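# Squeeze a grip trainer shut, hold, release, leave upright

## Task

Using one hand, press the grip trainer's two bars toward each other until they will not close any further, keep that squeeze on steadily for several seconds, then let the bars spring back open. At the end the trainer must be standing upright on the table by itself; it does not count if the robot is what keeps it there.

## Robot and tools

ROBOT. A single arm carries a five-finger right hand. Everything is steered through the hand point, which sits 0.05 m in front of the palm where the index pad would meet the thumb tip in a pinch. Its own axes: +z runs along the straightened fingers, +y points out of the palm, +x crosses the palm away from the thumb. Straight fingers extend 0.06 to 0.07 m past the point along +z. Sideways the hand spans 0.08 m on the little-finger side and 0.02 m (thumb swung in front of the palm) to 0.09 m on the thumb side. A wrist bracket on the little-finger side stands 0.03 m beyond the point along +y and 0.11 m across the palm; it can strike objects.

SCENE FRAME. Origin on the table top under the arm base, +z up, +y to the left when facing along +x. Results report end_effector_position (m), end_effector_quat_wxyz, velocities, a Wrist force and Wrist torque line (in the hand point's axes; saturates near 50 N per axis, offset up to about 4 N, noise about 2.4 N; 'no reading' is harmless), and hand readings. A 'pose unreachable' line or HELD marks steps where the clearance check altered or dropped the command.

THE ROW. Every moving command is one row of 14 numbers, each in [-1, 1], in this order: dx, dy, dz, rx, ry, rz, little, ring, middle, index, thumb_bend, thumb_turn, force_limit, speed. The first six are an offset, not a pose: a shift of the hand point in its own axes, counted from the pose printed in the latest result that shows it (from the current pose if none has yet, or for later calls in the same reply). 1.0 equals 0.6 m for dx/dy/dz or 180 degrees; rx, ry, rz form one rotation vector. All-zero offsets drive the arm back to that reference pose, so they are not a pause. Finger values: +1 straight/open, -1 fully curled. thumb_bend +1 straight, -1 bent. thumb_turn +1 beside the palm, -1 opposite the fingers. A pinch is roughly index -0.22, thumb_bend -0.75, thumb_turn -0.57. force_limit maps -1..+1 linearly to about 0..10 N at a fingertip (0..15 N for both thumb motors) and only stops closing motion. speed maps -1..+1 to nearly zero..full, where full travel takes 0.6 s.

TOOLS.
execute_actions: {"actions": [...], "pictures": optional bool}. Empty list just reports state. One action {"rows": [[14 numbers], ...], "steps": n} with up to 15 rows and n up to 15 steps (1/30 s each, default 15); each row lasts one step, the last one repeats. Every row is an offset from the same reference pose, not from the prior row. A wait {"steps": n} up to 300 sends nothing and counts from the previous result, including your thinking time. A rejected call does nothing.
move: {"target": [14 numbers], "speed": m/s 0.002 to 0.5 (default 0.25; turning up to twice that in rad/s), "stop_force": N 9 to 40, optional}. Straight path to one target offset (same reference rule), 0.5 to 10 s long; it does not avoid obstacles and the hand can lag, stray or overshoot speed near full reach. The hand numbers are sent at the start. The 'move:' line reports the ending: done, off_target, moving, held, fault, or contact (stop_force triggered; ranks above held/done/off_target), plus limits (paced = clipped, held = blocked steps, after which it may jump fast) and distance to target. stop_force ends the path when push against the motion rises that much for two steps, backs off two steps and holds; pressing may briefly exceed it, so go very slowly. It is measured along the straight line at start, so unreliable on rotating moves, ignores contacts above the wrist sensor, and should be omitted when backing off something you press on.
wait: {"seconds": 0 to 10}; sends nothing new.
zoom_image: {"camera": "cam_low" or "cam_wrist", "region": [x0, y0, x1, y1]} pixels, at most 504 by 504.
show_instructions: shows the reference image (a hand diagram).
finished_scene: {"scene": number}; irreversible, grades the scene. Replying with no tool call ends everything.

CAMERAS. cam_low 896x504 and cam_wrist 616x616 (fisheye), calibrations given; images come with every result unless turned off.

MOTION LIMITS. Per control step the commanded pose is clipped to 100 mm and 16 degrees from the measured pose; position wins over orientation. Commands are smoothed with about 0.17 s lag. After an action the arm only continues to the last clipped pose, so check the result and send the remainder. Nothing new is sent while you think; the clock keeps running.

FINGERS. A motor starts only when its target changes (by at least 0.01), then runs until it arrives or, when closing, hits force_limit, then locks (holding at least 15 N). Blocked motors show 'moving' then 'stalled'. Repeat the same numbers to keep a grip; a locked finger won't follow a yielding object, so to squeeze further raise force_limit and send a target still more closed than hand_measured. To release, send a target more open than hand_measured. hand_measured, hand_stopped_by, hand_load_n list six values in row order; hand_load_n is positive when the finger is pushed open, and near zero means grip lost. 'fault' means that motor is dead. Close slowly (speed -0.9 or lower) for gentle force. A whole-hand wrap fits objects 0.035 to 0.08 m across, thumb turned in beforehand.

AVOID. Stiff arm: targets even slightly past firm contact can fault. A joint torque at its limit (141 N m for the big three joints, 26.3 N m for wrist joints) or an outside force of 150 N stops the arm for 10 s and drops the rest of the call. Long holding heats motors: a MOTOR HOT warning from 70 °C, and at 85 °C the brakes lock until cooled. Do not knock or place anything off the table, and avoid drops, slips, slams and hard shoves. Leave the trainer upright and free-standing before finishing.

Each tool is called as name([rows], argument=value, ...), one row to a line, values as JSON.

Reference images:

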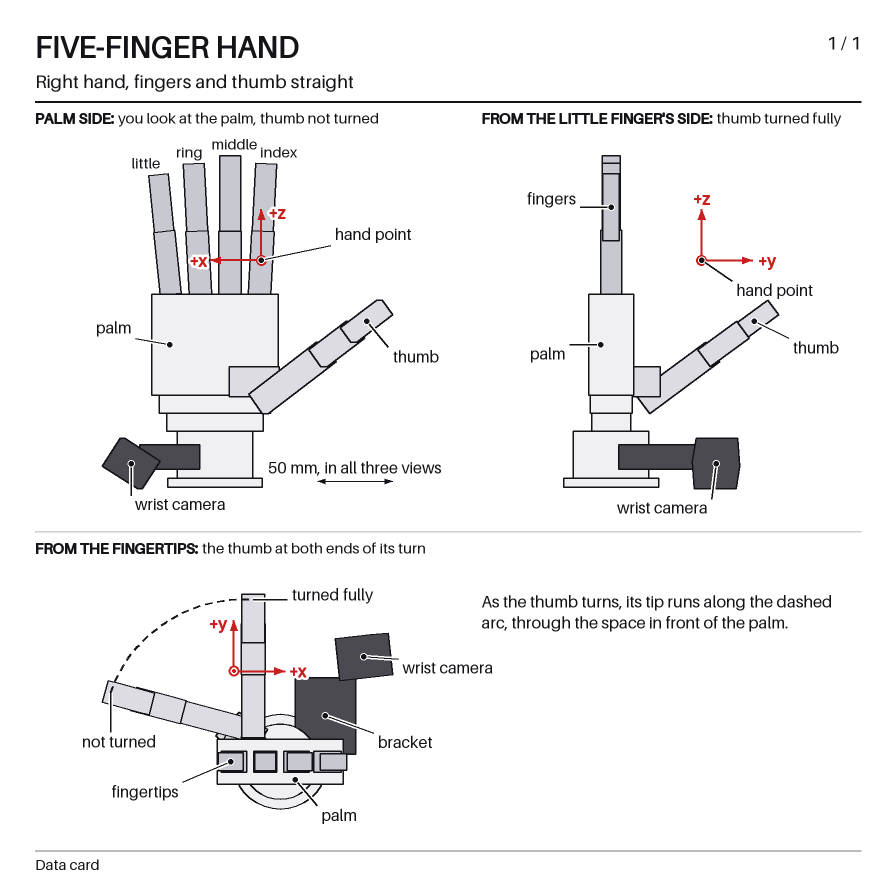

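## Session

execute_actions(actions=[])

Scene clock: 0.00 s of 4800.00 s.
end_effector_position=(+0.6597, +0.4501, +0.2308) hand_measured=(+1.000, +1.000, +1.000, +1.000, +1.000, +1.000) hand_load_n=(+0.0, +0.0, +0.0, +0.0, +0.0, +0.0) hand_stopped_by=(target, target, target, target, target, target) hand_force_limit=0.00 hand_speed=-0.80 end_effector_quat_wxyz=(+0.611, +0.421, +0.667, +0.065) end_effector_velocity=(-0.000, +0.000, +0.001) end_effector_angular_velocity=(-0.001, +0.000, +0.001)
Joint positions: [ 0.837 -0.613  0.903  0.337  2.639 -0.316]
Joint velocities: [ 0.    -0.001 -0.     0.001 -0.    -0.001]
Motor temperatures (°C, as the motors report them): [27 29 30 31 32 34]
Wrist force (N, on the end effector, along its own x y z axes, offset not removed): no reading
Wrist torque (N m, same axes, about the end effector's origin, offset not removed): no reading
Hand target: +0.660, +0.450, +0.231; +0.611, +0.421, +0.667, +0.065

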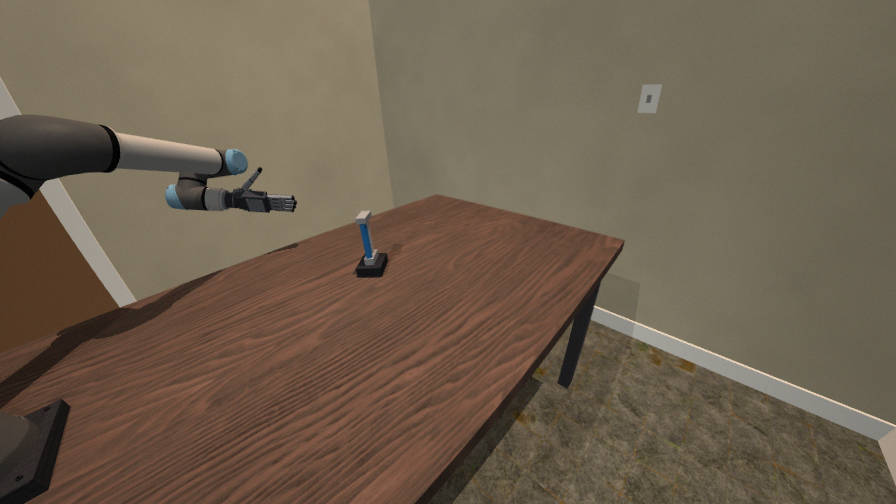

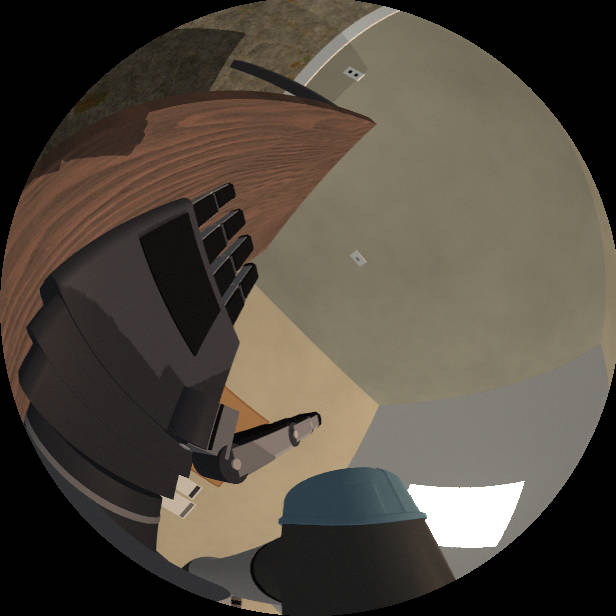

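zoom_image(camera="cam_low", region=[320, 190, 430, 290])

Region (320, 190, 430, 290) of cam_low's 896x504 image, scaled by 4.582, with more detail than that image has; it fills the top 458 rows of this view, and the rest is white.

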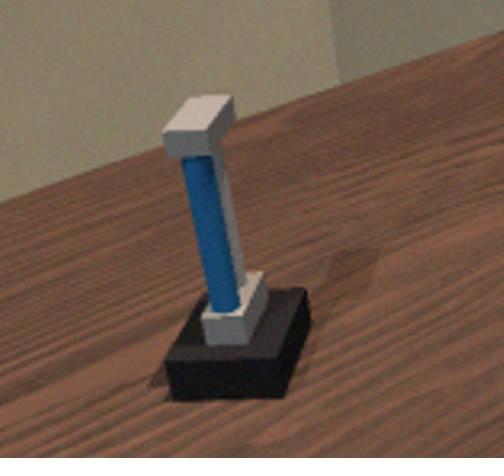

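move(target=[-0.3605,-0.6257,0.203,-0.2455,0.004,-0.231,1,1,1,1,1,-1,0,0.5])

zoom_image(camera="cam_wrist", region=[150, 100, 500, 450])

Scene clock: 56.07 s of 4800.00 s.
end_effector_position=(+0.5632, +0.0197, +0.1400) hand_measured=(+1.000, +1.000, +1.000, +1.000, +1.000, -1.000) hand_load_n=(+0.0, +0.0, +0.0, +0.0, +0.0, +0.0) hand_stopped_by=(target, target, target, target, target, target) hand_force_limit=0.00 hand_speed=0.50 end_effector_quat_wxyz=(+0.701, -0.093, +0.701, +0.092) end_effector_velocity=(+0.000, -0.001, -0.000) end_effector_angular_velocity=(-0.003, +0.002, +0.012)
Joint positions: [-0.552 -1.088  2.307 -1.191  0.621 -1.554]
Joint velocities: [-0.006  0.002 -0.01   0.012 -0.019 -0.007]
Motor temperatures (°C, as the motors report them): [27 29 30 31 32 34]
Wrist force (N, on the end effector, along its own x y z axes, offset not removed): [-1.4 -0.6 4.0]
Wrist torque (N m, same axes, about the end effector's origin, offset not removed): [-0.44 -0.07 0.04]
Hand target: +0.563, +0.020, +0.140; +0.701, -0.093, +0.701, +0.092
Off the commanded pose: 0.000 m, 0 deg.
After step 90, 50.27 s passed at rest.
move: done
camera_calibration (this result's frames):
cam_wrist: T_world_to_cam=[[-0.226381, 0.967953, 0.108717, 0.0969981], [-0.530067, -0.216066, 0.819966, 0.184278], [0.817178, 0.127997, 0.561993, -0.415211], [0, 0, 0, 1]] pos_world=[0.45894, -0.000927377, 0.0716988]

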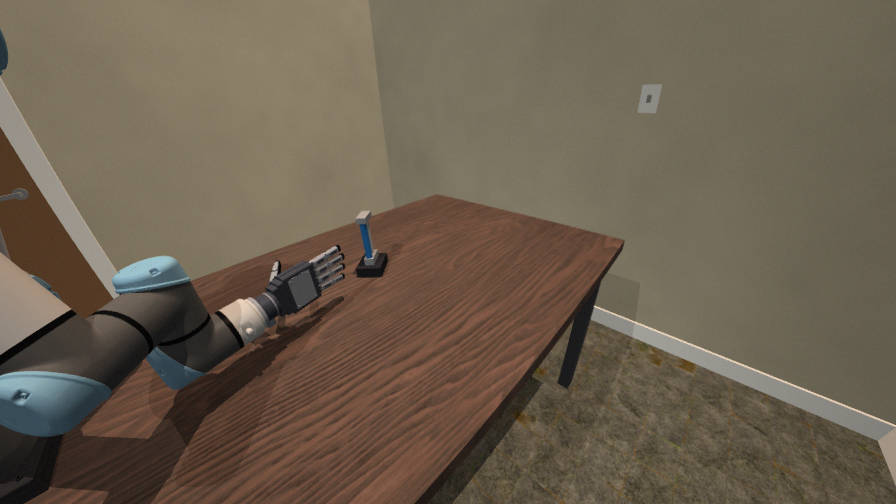

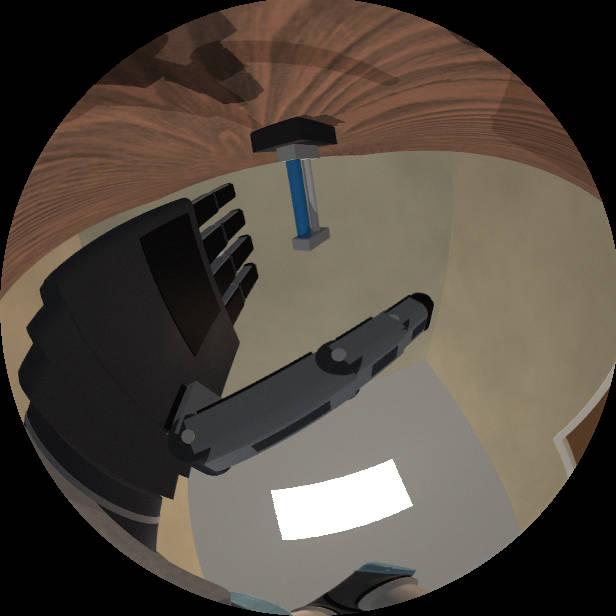

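Region (150, 100, 500, 450) of cam_wrist's 616x616 image, scaled by 1.440, with more detail than that image has.

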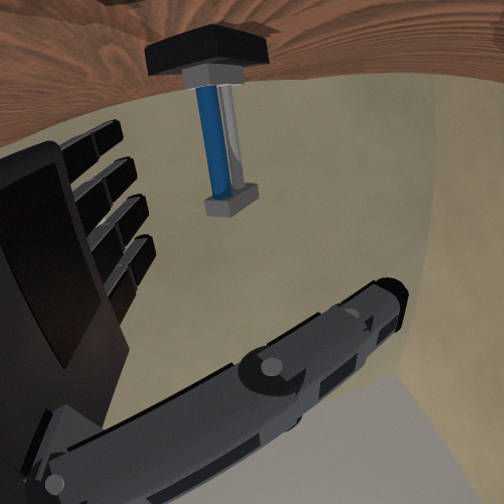

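move(target=[0.008,0,0.25,0,0,0,1,1,1,1,1,-1,0,0.5], speed=0.12)

zoom_image(camera="cam_low", region=[300, 180, 430, 300])

Scene clock: 71.37 s of 4800.00 s.
end_effector_position=(+0.7078, +0.0587, +0.1351) hand_measured=(+1.000, +1.000, +1.000, +1.000, +1.000, -1.000) hand_load_n=(+0.0, +0.0, +0.0, +0.0, +0.0, +0.0) hand_stopped_by=(target, target, target, target, target, target) hand_force_limit=0.00 hand_speed=0.50 end_effector_quat_wxyz=(+0.701, -0.093, +0.701, +0.092) end_effector_velocity=(+0.003, +0.000, -0.000) end_effector_angular_velocity=(-0.002, -0.000, -0.000)
Joint positions: [-0.279 -0.901  1.913 -0.991  0.895 -1.544]
Joint velocities: [ 0.003  0.004 -0.008  0.004  0.003 -0.002]
Motor temperatures (°C, as the motors report them): [27 29 30 31 32 34]
Wrist force (N, on the end effector, along its own x y z axes, offset not removed): [1.7 -2.5 1.4]
Wrist torque (N m, same axes, about the end effector's origin, offset not removed): [-0.51 -0.26 0.33]
Hand target: +0.708, +0.059, +0.135; +0.701, -0.093, +0.701, +0.092
Off the commanded pose: 0.000 m, 0 deg.
After step 90, 10.50 s passed at rest.
move: done
camera_calibration (this result's frames):
cam_wrist: T_world_to_cam=[[-0.226395, 0.967922, 0.108961, 0.092517], [-0.530122, -0.216289, 0.819872, 0.27339], [0.817139, 0.127852, 0.562084, -0.535625], [0, 0, 0, 1]] pos_world=[0.603555, 0.0380629, 0.0668407]

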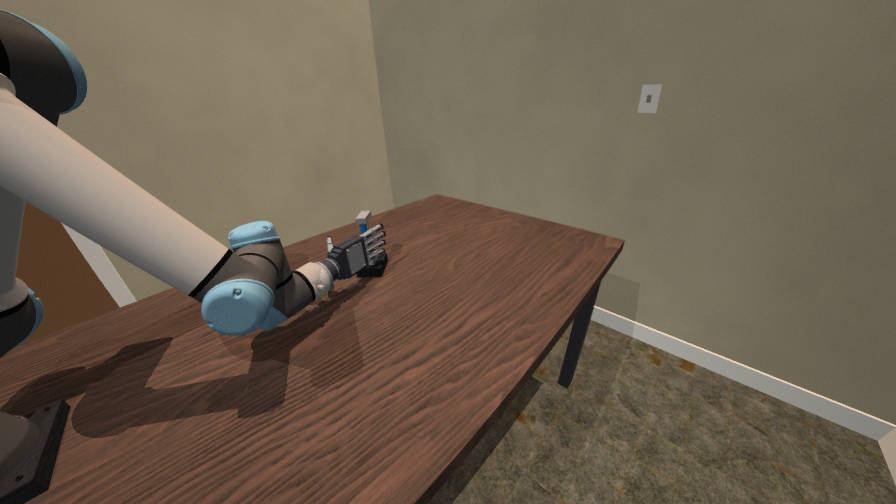

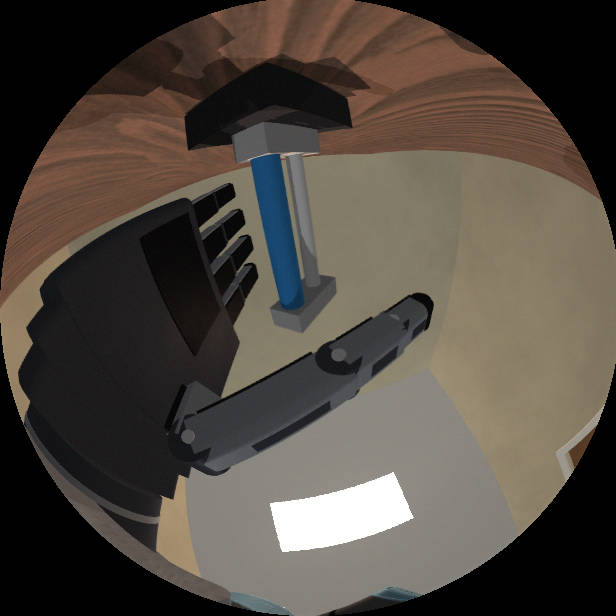

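Region (300, 180, 430, 300) of cam_low's 896x504 image, scaled by 3.877, with more detail than that image has; it fills the top 465 rows of this view, and the rest is white.

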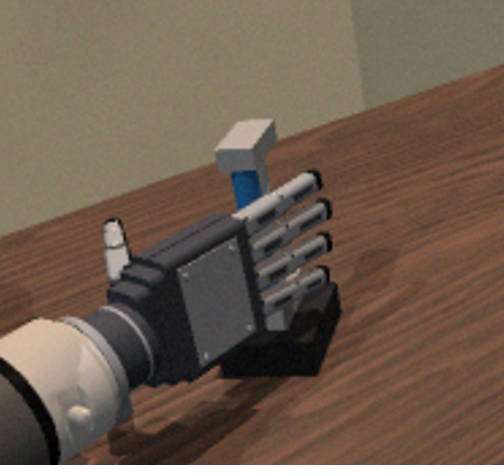

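move(target=[0,-0.015,0.137,0.111,0,0,1,1,1,1,1,-1,0,0.5], speed=0.04)

zoom_image(camera="cam_low", region=[300, 180, 430, 300])

Scene clock: 102.13 s of 4800.00 s.
end_effector_position=(+0.7892, +0.0714, +0.1351) hand_measured=(+1.000, +1.000, +1.000, +1.000, +1.000, -1.000) hand_load_n=(+0.0, +0.0, +0.0, +0.0, +0.0, +0.0) hand_stopped_by=(target, target, target, target, target, target) hand_force_limit=0.00 hand_speed=0.50 end_effector_quat_wxyz=(+0.707, +0.030, +0.706, -0.030) end_effector_velocity=(+0.003, +0.000, +0.000) end_effector_angular_velocity=(+0.001, -0.000, -0.011)
Joint positions: [-0.06  -0.833  1.752 -0.89   1.461 -1.542]
Joint velocities: [ 0.007  0.003 -0.008  0.005  0.018  0.001]
Motor temperatures (°C, as the motors report them): [27 29 30 31 32 34]
Wrist force (N, on the end effector, along its own x y z axes, offset not removed): [-3.8 -1.3 0.9]
Wrist torque (N m, same axes, about the end effector's origin, offset not removed): [-0.49 0.52 -0.12]
Hand target: +0.789, +0.071, +0.135; +0.707, +0.030, +0.706, -0.031
Off the commanded pose: 0.000 m, 0 deg.
After step 90, 23.10 s passed at rest.
move: done
camera_calibration (this result's frames):
cam_wrist: T_world_to_cam=[[0.116713, 0.987138, 0.109258, -0.1735], [-0.572033, -0.0231151, 0.819905, 0.338583], [0.811884, -0.158193, 0.561978, -0.579218], [0, 0, 0, 1]] pos_world=[0.684189, 0.0874662, 0.0668586]

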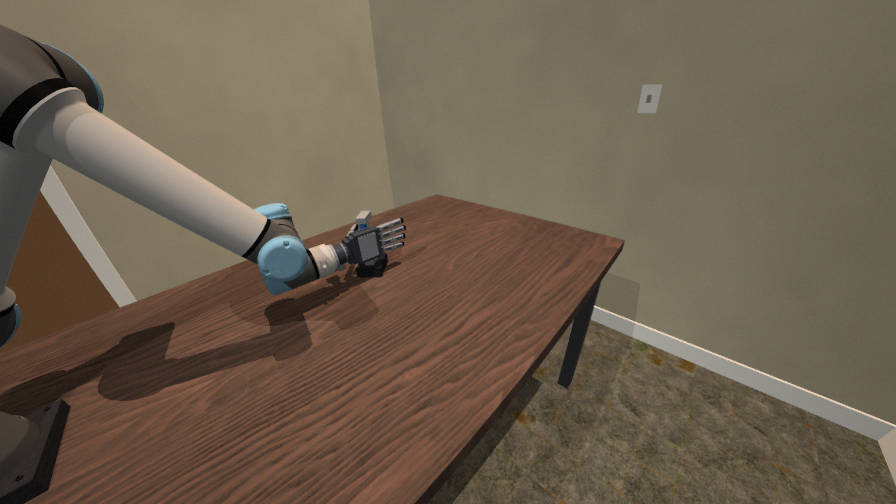

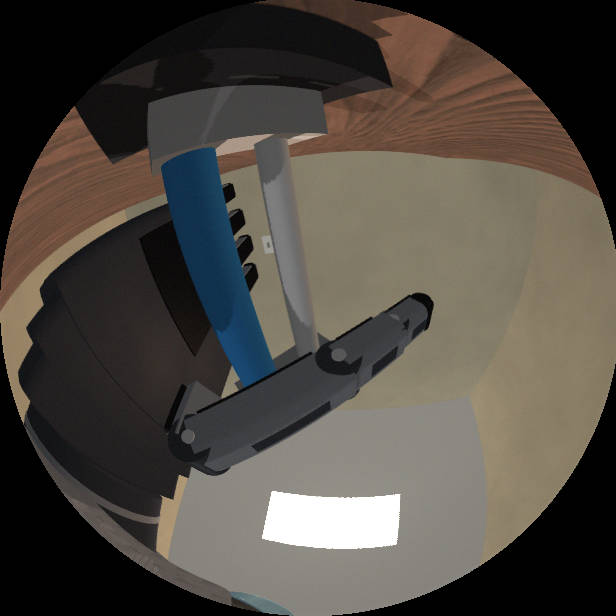

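Region (300, 180, 430, 300) of cam_low's 896x504 image, scaled by 3.877, with more detail than that image has; it fills the top 465 rows of this view, and the rest is white.

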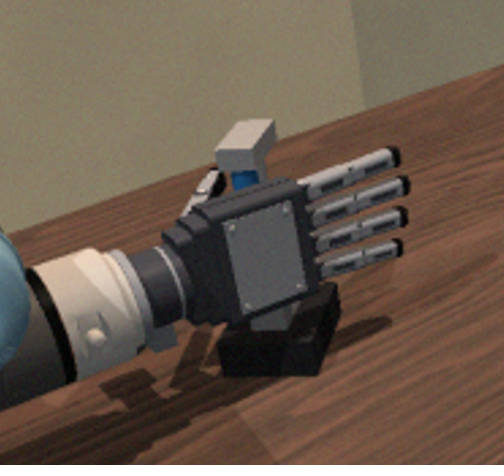

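move(target=[0,0,0,0,0,0,-1,-1,-1,-1,0.5,-1,1,-0.7])

Scene clock: 112.33 s of 4800.00 s.
end_effector_position=(+0.7892, +0.0714, +0.1352) hand_measured=(-1.000, -0.998, -0.998, -0.998, +0.500, -1.000) hand_load_n=(+1.0, +8.0, +6.5, +5.0, +0.0, +0.0) hand_stopped_by=(target, target, target, target, target, target) hand_force_limit=1.00 hand_speed=-0.70 end_effector_quat_wxyz=(+0.707, +0.030, +0.706, -0.030) end_effector_velocity=(+0.000, +0.000, -0.000) end_effector_angular_velocity=(+0.002, +0.000, +0.000)
Joint positions: [-0.06  -0.833  1.752 -0.89   1.461 -1.542]
Joint velocities: [-0.     0.    -0.     0.001 -0.     0.001]
Motor temperatures (°C, as the motors report them): [27 29 30 31 32 34]
Wrist force (N, on the end effector, along its own x y z axes, offset not removed): [-1.2 -0.8 0.2]
Wrist torque (N m, same axes, about the end effector's origin, offset not removed): [-0.49 0.08 -0.10]
Hand target: +0.789, +0.071, +0.135; +0.707, +0.030, +0.706, -0.030
Off the commanded pose: 0.000 m, 0 deg.
After step 90, 2.93 s passed at rest.
move: done
camera_calibration (this result's frames):
cam_wrist: T_world_to_cam=[[0.116699, 0.987137, 0.109279, -0.173491], [-0.572066, -0.0231338, 0.819881, 0.338604], [0.811863, -0.158194, 0.562008, -0.579214], [0, 0, 0, 1]] pos_world=[0.684192, 0.0874641, 0.0668668]

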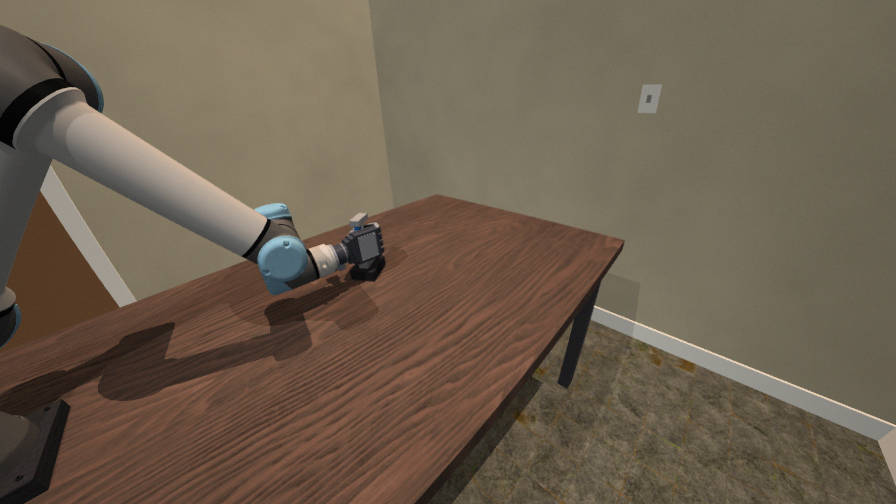

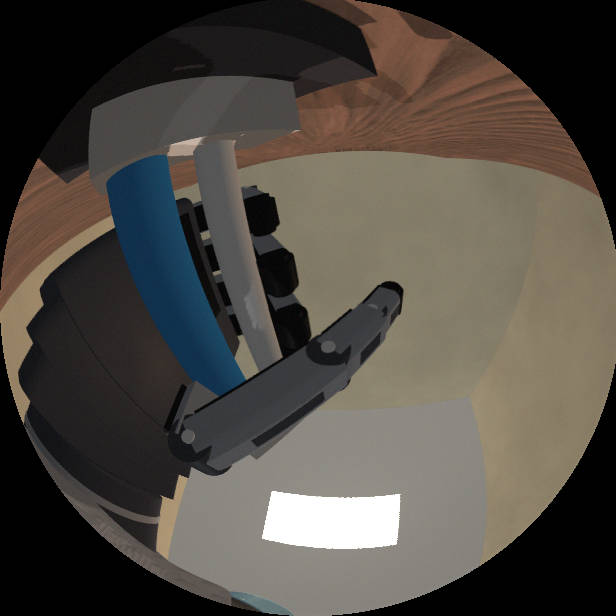

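move(target=[0,0,0,0,0,0,-1,-1,-1,-1,-1,-1,1,-0.8])

Scene clock: 119.73 s of 4800.00 s.
end_effector_position=(+0.7892, +0.0714, +0.1352) hand_measured=(-1.000, -0.998, -0.998, -0.998, -0.080, -1.000) hand_load_n=(+0.5, +6.5, +5.0, +3.5, +14.5, +4.0) hand_stopped_by=(target, target, target, target, force, target) hand_force_limit=1.00 hand_speed=-0.80 end_effector_quat_wxyz=(+0.707, +0.030, +0.706, -0.030) end_effector_velocity=(+0.000, -0.000, -0.000) end_effector_angular_velocity=(+0.000, -0.000, -0.001)
Joint positions: [-0.06  -0.833  1.752 -0.89   1.461 -1.542]
Joint velocities: [-0.     0.001 -0.001  0.     0.     0.   ]
Motor temperatures (°C, as the motors report them): [27 29 30 31 32 34]
Wrist force (N, on the end effector, along its own x y z axes, offset not removed): [-0.7 2.5 1.7]
Wrist torque (N m, same axes, about the end effector's origin, offset not removed): [0.02 -0.07 0.05]
Hand target: +0.789, +0.071, +0.135; +0.707, +0.030, +0.706, -0.030
Off the commanded pose: 0.000 m, 0 deg.
After step 90, 1.23 s passed at rest.
move: done
camera_calibration (this result's frames):
cam_wrist: T_world_to_cam=[[0.116695, 0.98714, 0.109256, -0.173486], [-0.572067, -0.0231167, 0.819881, 0.338604], [0.811863, -0.158177, 0.562012, -0.579215], [0, 0, 0, 1]] pos_world=[0.684192, 0.0874639, 0.0668655]

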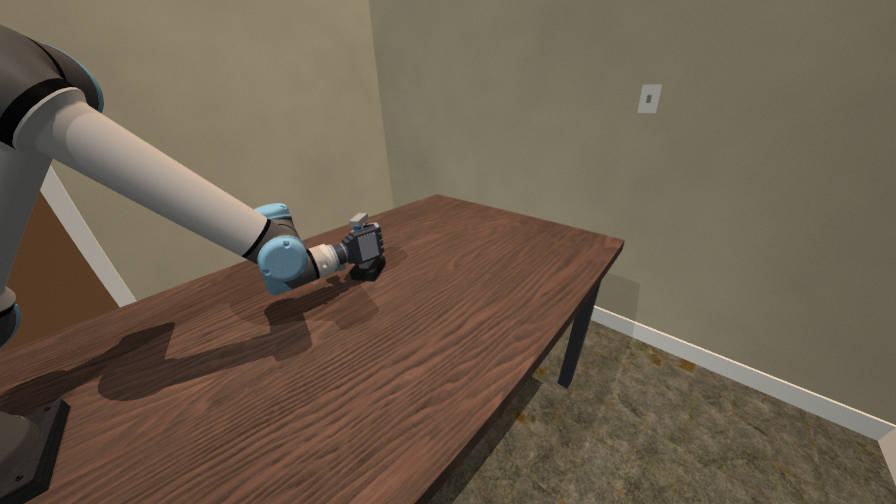

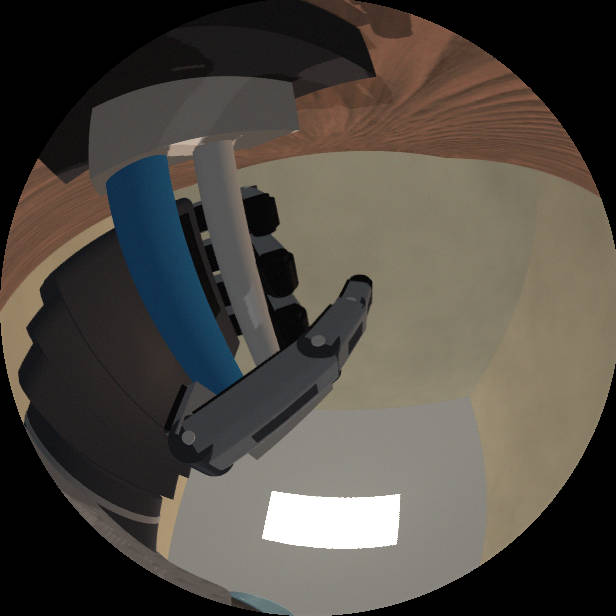

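move(target=[0,0,0,0,0,0,1,1,1,1,1,-1,1,-0.6])

zoom_image(camera="cam_low", region=[300, 180, 430, 300])

Scene clock: 129.80 s of 4800.00 s.
end_effector_position=(+0.7892, +0.0714, +0.1352) hand_measured=(+1.000, +1.000, +1.000, +1.000, +1.000, -1.000) hand_load_n=(+0.0, +0.0, +0.0, +0.0, +0.0, +0.0) hand_stopped_by=(target, target, target, target, target, target) hand_force_limit=1.00 hand_speed=-0.60 end_effector_quat_wxyz=(+0.707, +0.030, +0.706, -0.030) end_effector_velocity=(+0.000, +0.000, +0.000) end_effector_angular_velocity=(-0.000, -0.001, +0.000)
Joint positions: [-0.06  -0.833  1.752 -0.89   1.461 -1.542]
Joint velocities: [ 0. -0. -0. -0. -0. -0.]
Motor temperatures (°C, as the motors report them): [27 29 30 31 32 34]
Wrist force (N, on the end effector, along its own x y z axes, offset not removed): [-1.9 -0.8 0.0]
Wrist torque (N m, same axes, about the end effector's origin, offset not removed): [-0.08 0.05 -0.04]
Hand target: +0.789, +0.071, +0.135; +0.707, +0.030, +0.706, -0.030
Off the commanded pose: 0.000 m, 0 deg.
After step 90, 3.80 s passed at rest.
move: done
camera_calibration (this result's frames):
cam_wrist: T_world_to_cam=[[0.116695, 0.987138, 0.109279, -0.173488], [-0.572069, -0.0231357, 0.819879, 0.338605], [0.811862, -0.158191, 0.56201, -0.579214], [0, 0, 0, 1]] pos_world=[0.684192, 0.0874647, 0.0668671]

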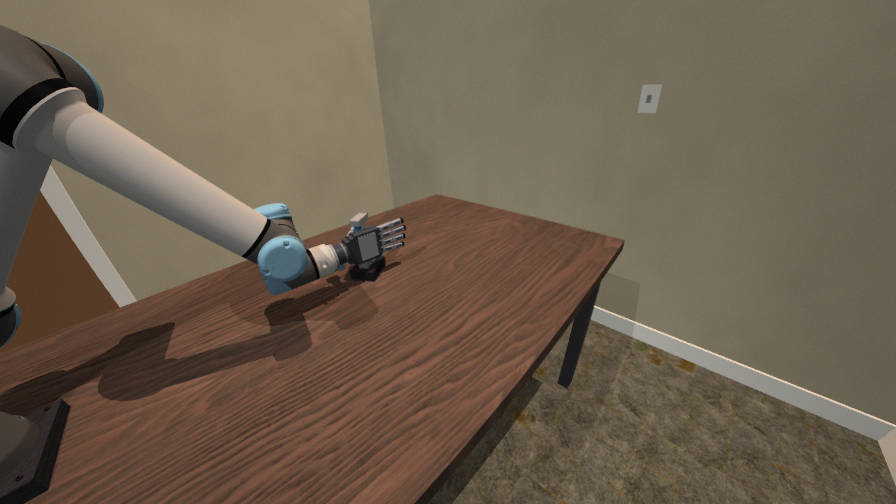

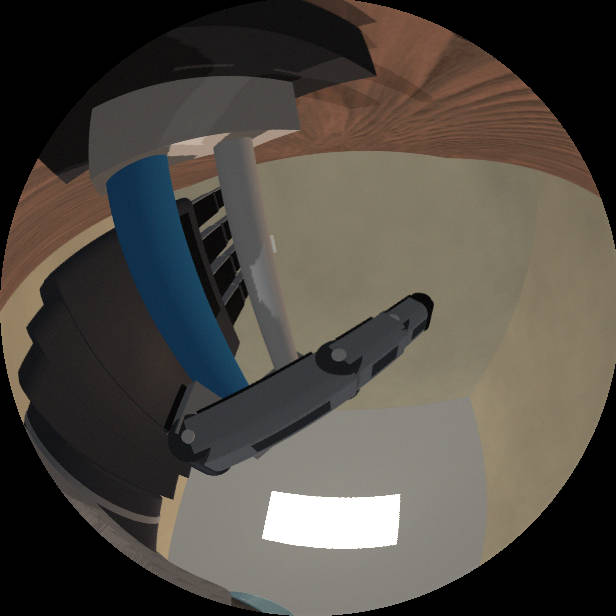

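Region (300, 180, 430, 300) of cam_low's 896x504 image, scaled by 3.877, with more detail than that image has; it fills the top 465 rows of this view, and the rest is white.

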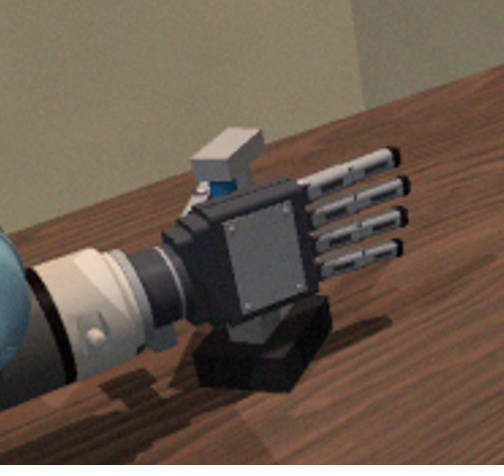

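move(target=[0,-0.037,-0.013,0.139,0,0,1,1,1,1,1,-1,1,-0.6], speed=0.05)

move(target=[0,0,0,0,0,0,1,1,1,1,-0.3,-1,-0.8,-0.85])

Scene clock: 149.03 s of 4800.00 s.
end_effector_position=(+0.7796, +0.0500, +0.1351) hand_measured=(+1.000, +1.000, +1.000, +1.000, +1.000, -1.000) hand_load_n=(+0.0, +0.0, +0.0, +0.0, +0.0, +0.0) hand_stopped_by=(target, target, target, target, target, target) hand_force_limit=1.00 hand_speed=-0.60 end_effector_quat_wxyz=(+0.683, +0.182, +0.683, -0.182) end_effector_velocity=(-0.000, -0.001, -0.001) end_effector_angular_velocity=(-0.000, +0.001, -0.014)
Joint positions: [ 0.109 -0.821  1.713 -0.846  2.065 -1.532]
Joint velocities: [ 0.005  0.003 -0.005  0.004  0.019  0.001]
Motor temperatures (°C, as the motors report them): [27 29 30 31 32 34]
Wrist force (N, on the end effector, along its own x y z axes, offset not removed): [-1.1 1.2 -2.3]
Wrist torque (N m, same axes, about the end effector's origin, offset not removed): [0.32 0.36 -0.04]
Hand target: +0.780, +0.050, +0.135; +0.683, +0.182, +0.683, -0.182
Off the commanded pose: 0.000 m, 0 deg.
After step 90, 11.57 s passed at rest.
move: done
camera_calibration (this result's frames):
cam_wrist: T_world_to_cam=[[0.521935, 0.845923, 0.109532, -0.460194], [-0.528394, 0.219839, 0.820043, 0.286399], [0.669614, -0.485885, 0.561722, -0.447427], [0, 0, 0, 1]] pos_world=[0.691126, 0.108929, 0.0668761]

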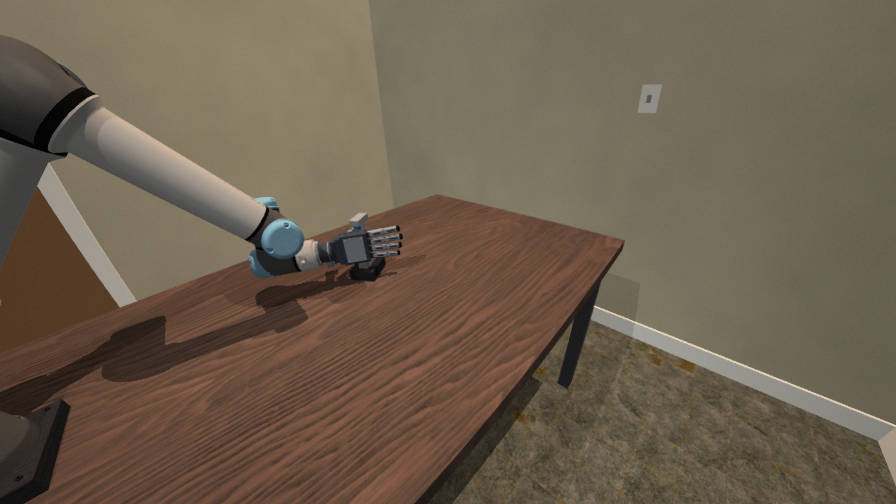

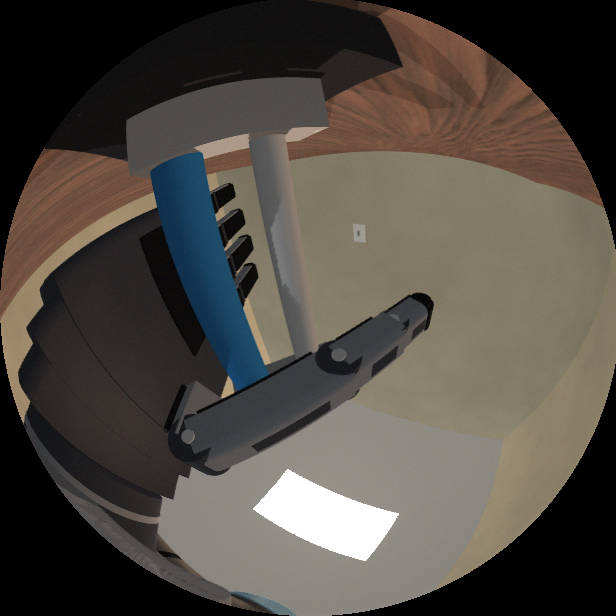

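Scene clock: 154.03 s of 4800.00 s.
end_effector_position=(+0.7796, +0.0500, +0.1351) hand_measured=(+1.000, +1.000, +1.000, +1.000, +0.226, -1.000) hand_load_n=(+0.0, +0.0, +0.0, +0.0, +0.0, +0.0) hand_stopped_by=(target, target, target, target, moving, target) hand_force_limit=-0.80 hand_speed=-0.85 end_effector_quat_wxyz=(+0.683, +0.182, +0.683, -0.182) end_effector_velocity=(+0.000, +0.000, +0.000) end_effector_angular_velocity=(+0.001, -0.001, +0.000)
Joint positions: [ 0.109 -0.821  1.713 -0.846  2.065 -1.532]
Joint velocities: [ 0.    -0.    -0.    -0.     0.     0.001]
Motor temperatures (°C, as the motors report them): [27 29 30 31 32 34]
Wrist force (N, on the end effector, along its own x y z axes, offset not removed): [-1.4 -0.6 -0.4]
Wrist torque (N m, same axes, about the end effector's origin, offset not removed): [-0.16 0.24 -0.10]
Hand target: +0.780, +0.050, +0.135; +0.683, +0.182, +0.683, -0.182
Off the commanded pose: 0.000 m, 0 deg.
move: moving (no rest 5 s after the path's end)
camera_calibration (this result's frames):
cam_wrist: T_world_to_cam=[[0.521935, 0.845924, 0.109532, -0.460193], [-0.528394, 0.219839, 0.820043, 0.286399], [0.669615, -0.485885, 0.561722, -0.447427], [0, 0, 0, 1]] pos_world=[0.691126, 0.108929, 0.066876]

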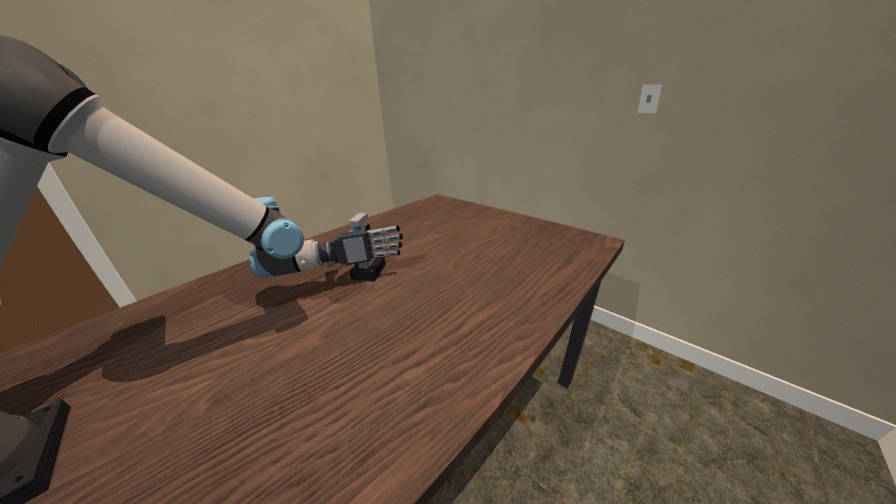

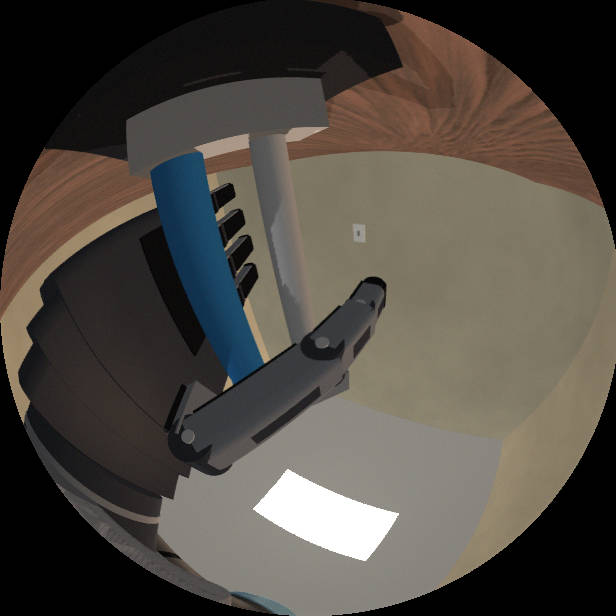

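wait(seconds=0.5)

Scene clock: 157.67 s of 4800.00 s.
end_effector_position=(+0.7796, +0.0500, +0.1351) hand_measured=(+1.000, +1.000, +1.000, +1.000, -0.300, -1.000) hand_load_n=(+0.0, +0.0, +0.0, +0.0, +0.0, +0.0) hand_stopped_by=(target, target, target, target, target, target) hand_force_limit=-0.80 hand_speed=-0.85 end_effector_quat_wxyz=(+0.683, +0.182, +0.683, -0.182) end_effector_velocity=(+0.000, -0.000, -0.000) end_effector_angular_velocity=(+0.001, -0.001, +0.000)
Joint positions: [ 0.109 -0.821  1.713 -0.846  2.065 -1.532]
Joint velocities: [ 0.     0.001 -0.001  0.    -0.     0.002]
Motor temperatures (°C, as the motors report them): [27 29 30 31 32 34]
Wrist force (N, on the end effector, along its own x y z axes, offset not removed): [-1.5 -0.6 1.7]
Wrist torque (N m, same axes, about the end effector's origin, offset not removed): [-0.17 0.10 -0.26]
Hand target: +0.780, +0.050, +0.135; +0.683, +0.182, +0.683, -0.182
Off the commanded pose: 0.000 m, 0 deg.
Steps of this call (steps 1 to 109: nothing new was sent). Readings (end_effector_position | what the end effector reports):
1: (+0.7796, +0.0500, +0.1351) | hand_measured=(+1.000, +1.000, +1.000, +1.000, +0.222, -1.000) hand_load_n=(+0.0, +0.0, +0.0, +0.0, +0.0, +0.0) hand_stopped_by=(target, target, target, target, moving, target) hand_force_limit=-0.80 hand_speed=-0.85
2: (+0.7796, +0.0500, +0.1351) | hand_measured=(+1.000, +1.000, +1.000, +1.000, +0.216, -1.000) hand_load_n=(+0.0, +0.0, +0.0, +0.0, +0.0, +0.0) hand_stopped_by=(target, target, target, target, moving, target) hand_force_limit=-0.80 hand_speed=-0.85
4: (+0.7796, +0.0500, +0.1351) | hand_measured=(+1.000, +1.000, +1.000, +1.000, +0.206, -1.000) hand_load_n=(+0.0, +0.0, +0.0, +0.0, +0.0, +0.0) hand_stopped_by=(target, target, target, target, moving, target) hand_force_limit=-0.80 hand_speed=-0.85
8: (+0.7796, +0.0500, +0.1351) | hand_measured=(+1.000, +1.000, +1.000, +1.000, +0.184, -1.000) hand_load_n=(+0.0, +0.0, +0.0, +0.0, +0.0, +0.0) hand_stopped_by=(target, target, target, target, moving, target) hand_force_limit=-0.80 hand_speed=-0.85
109: the state above
camera_calibration (this result's frames):
cam_wrist: T_world_to_cam=[[0.521935, 0.845924, 0.109532, -0.460193], [-0.528394, 0.219839, 0.820043, 0.286399], [0.669615, -0.485885, 0.561722, -0.447427], [0, 0, 0, 1]] pos_world=[0.691126, 0.108929, 0.066876]

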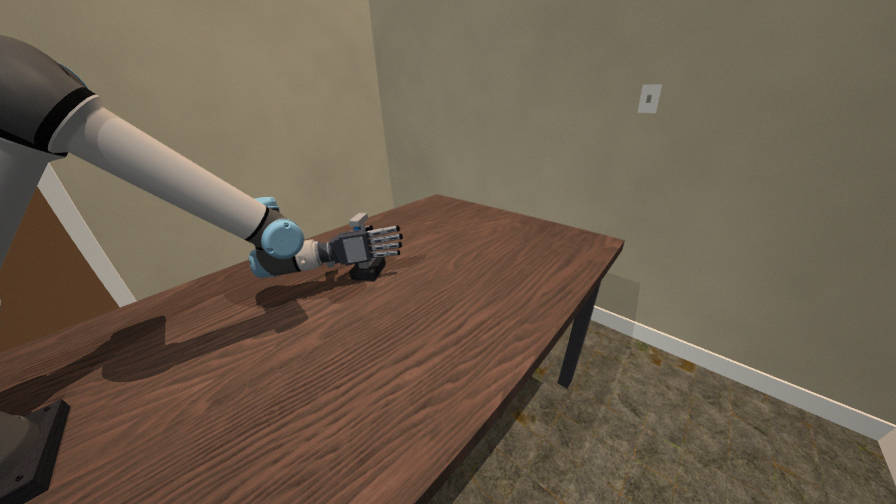

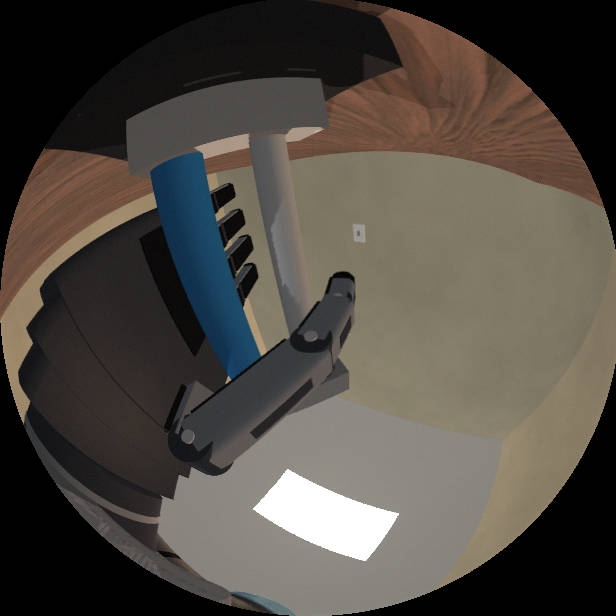

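move(target=[0,0,0,0,0,0,-1,-1,-1,-1,0.2,-1,1,-0.7])

Scene clock: 166.83 s of 4800.00 s.
end_effector_position=(+0.7796, +0.0500, +0.1351) hand_measured=(-0.954, -0.896, -0.922, -0.928, +0.200, -1.000) hand_load_n=(+10.5, +0.0, +7.5, +8.5, +0.0, +0.0) hand_stopped_by=(force, force, force, force, target, target) hand_force_limit=1.00 hand_speed=-0.70 end_effector_quat_wxyz=(+0.683, +0.182, +0.683, -0.182) end_effector_velocity=(-0.000, +0.000, -0.000) end_effector_angular_velocity=(+0.000, +0.000, +0.000)
Joint positions: [ 0.109 -0.821  1.713 -0.846  2.065 -1.532]
Joint velocities: [ 0.    -0.     0.001 -0.    -0.     0.   ]
Motor temperatures (°C, as the motors report them): [27 29 30 31 32 34]
Wrist force (N, on the end effector, along its own x y z axes, offset not removed): [-2.3 1.3 3.7]
Wrist torque (N m, same axes, about the end effector's origin, offset not removed): [0.08 0.35 -0.05]
Hand target: +0.780, +0.050, +0.135; +0.683, +0.182, +0.683, -0.182
Off the commanded pose: 0.000 m, 0 deg.
After step 90, 1.97 s passed at rest.
move: done
camera_calibration (this result's frames):
cam_wrist: T_world_to_cam=[[0.521914, 0.845934, 0.109549, -0.460184], [-0.528436, 0.219835, 0.820017, 0.286426], [0.669598, -0.485868, 0.561757, -0.447433], [0, 0, 0, 1]] pos_world=[0.691135, 0.108926, 0.0668873]

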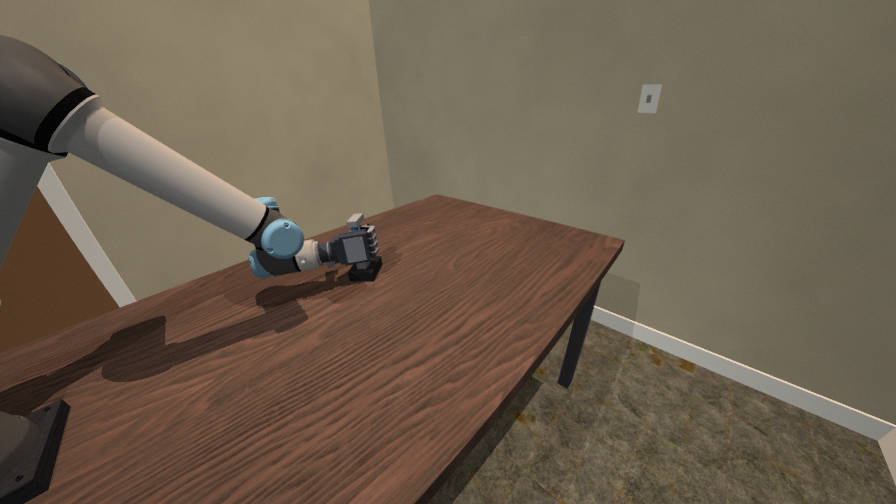

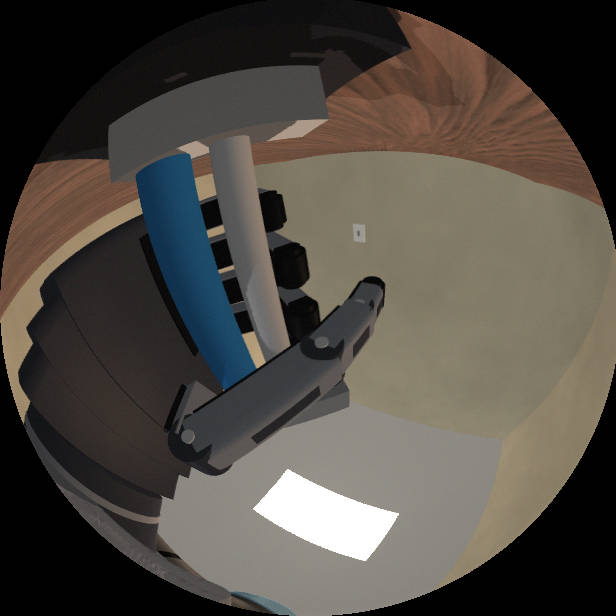

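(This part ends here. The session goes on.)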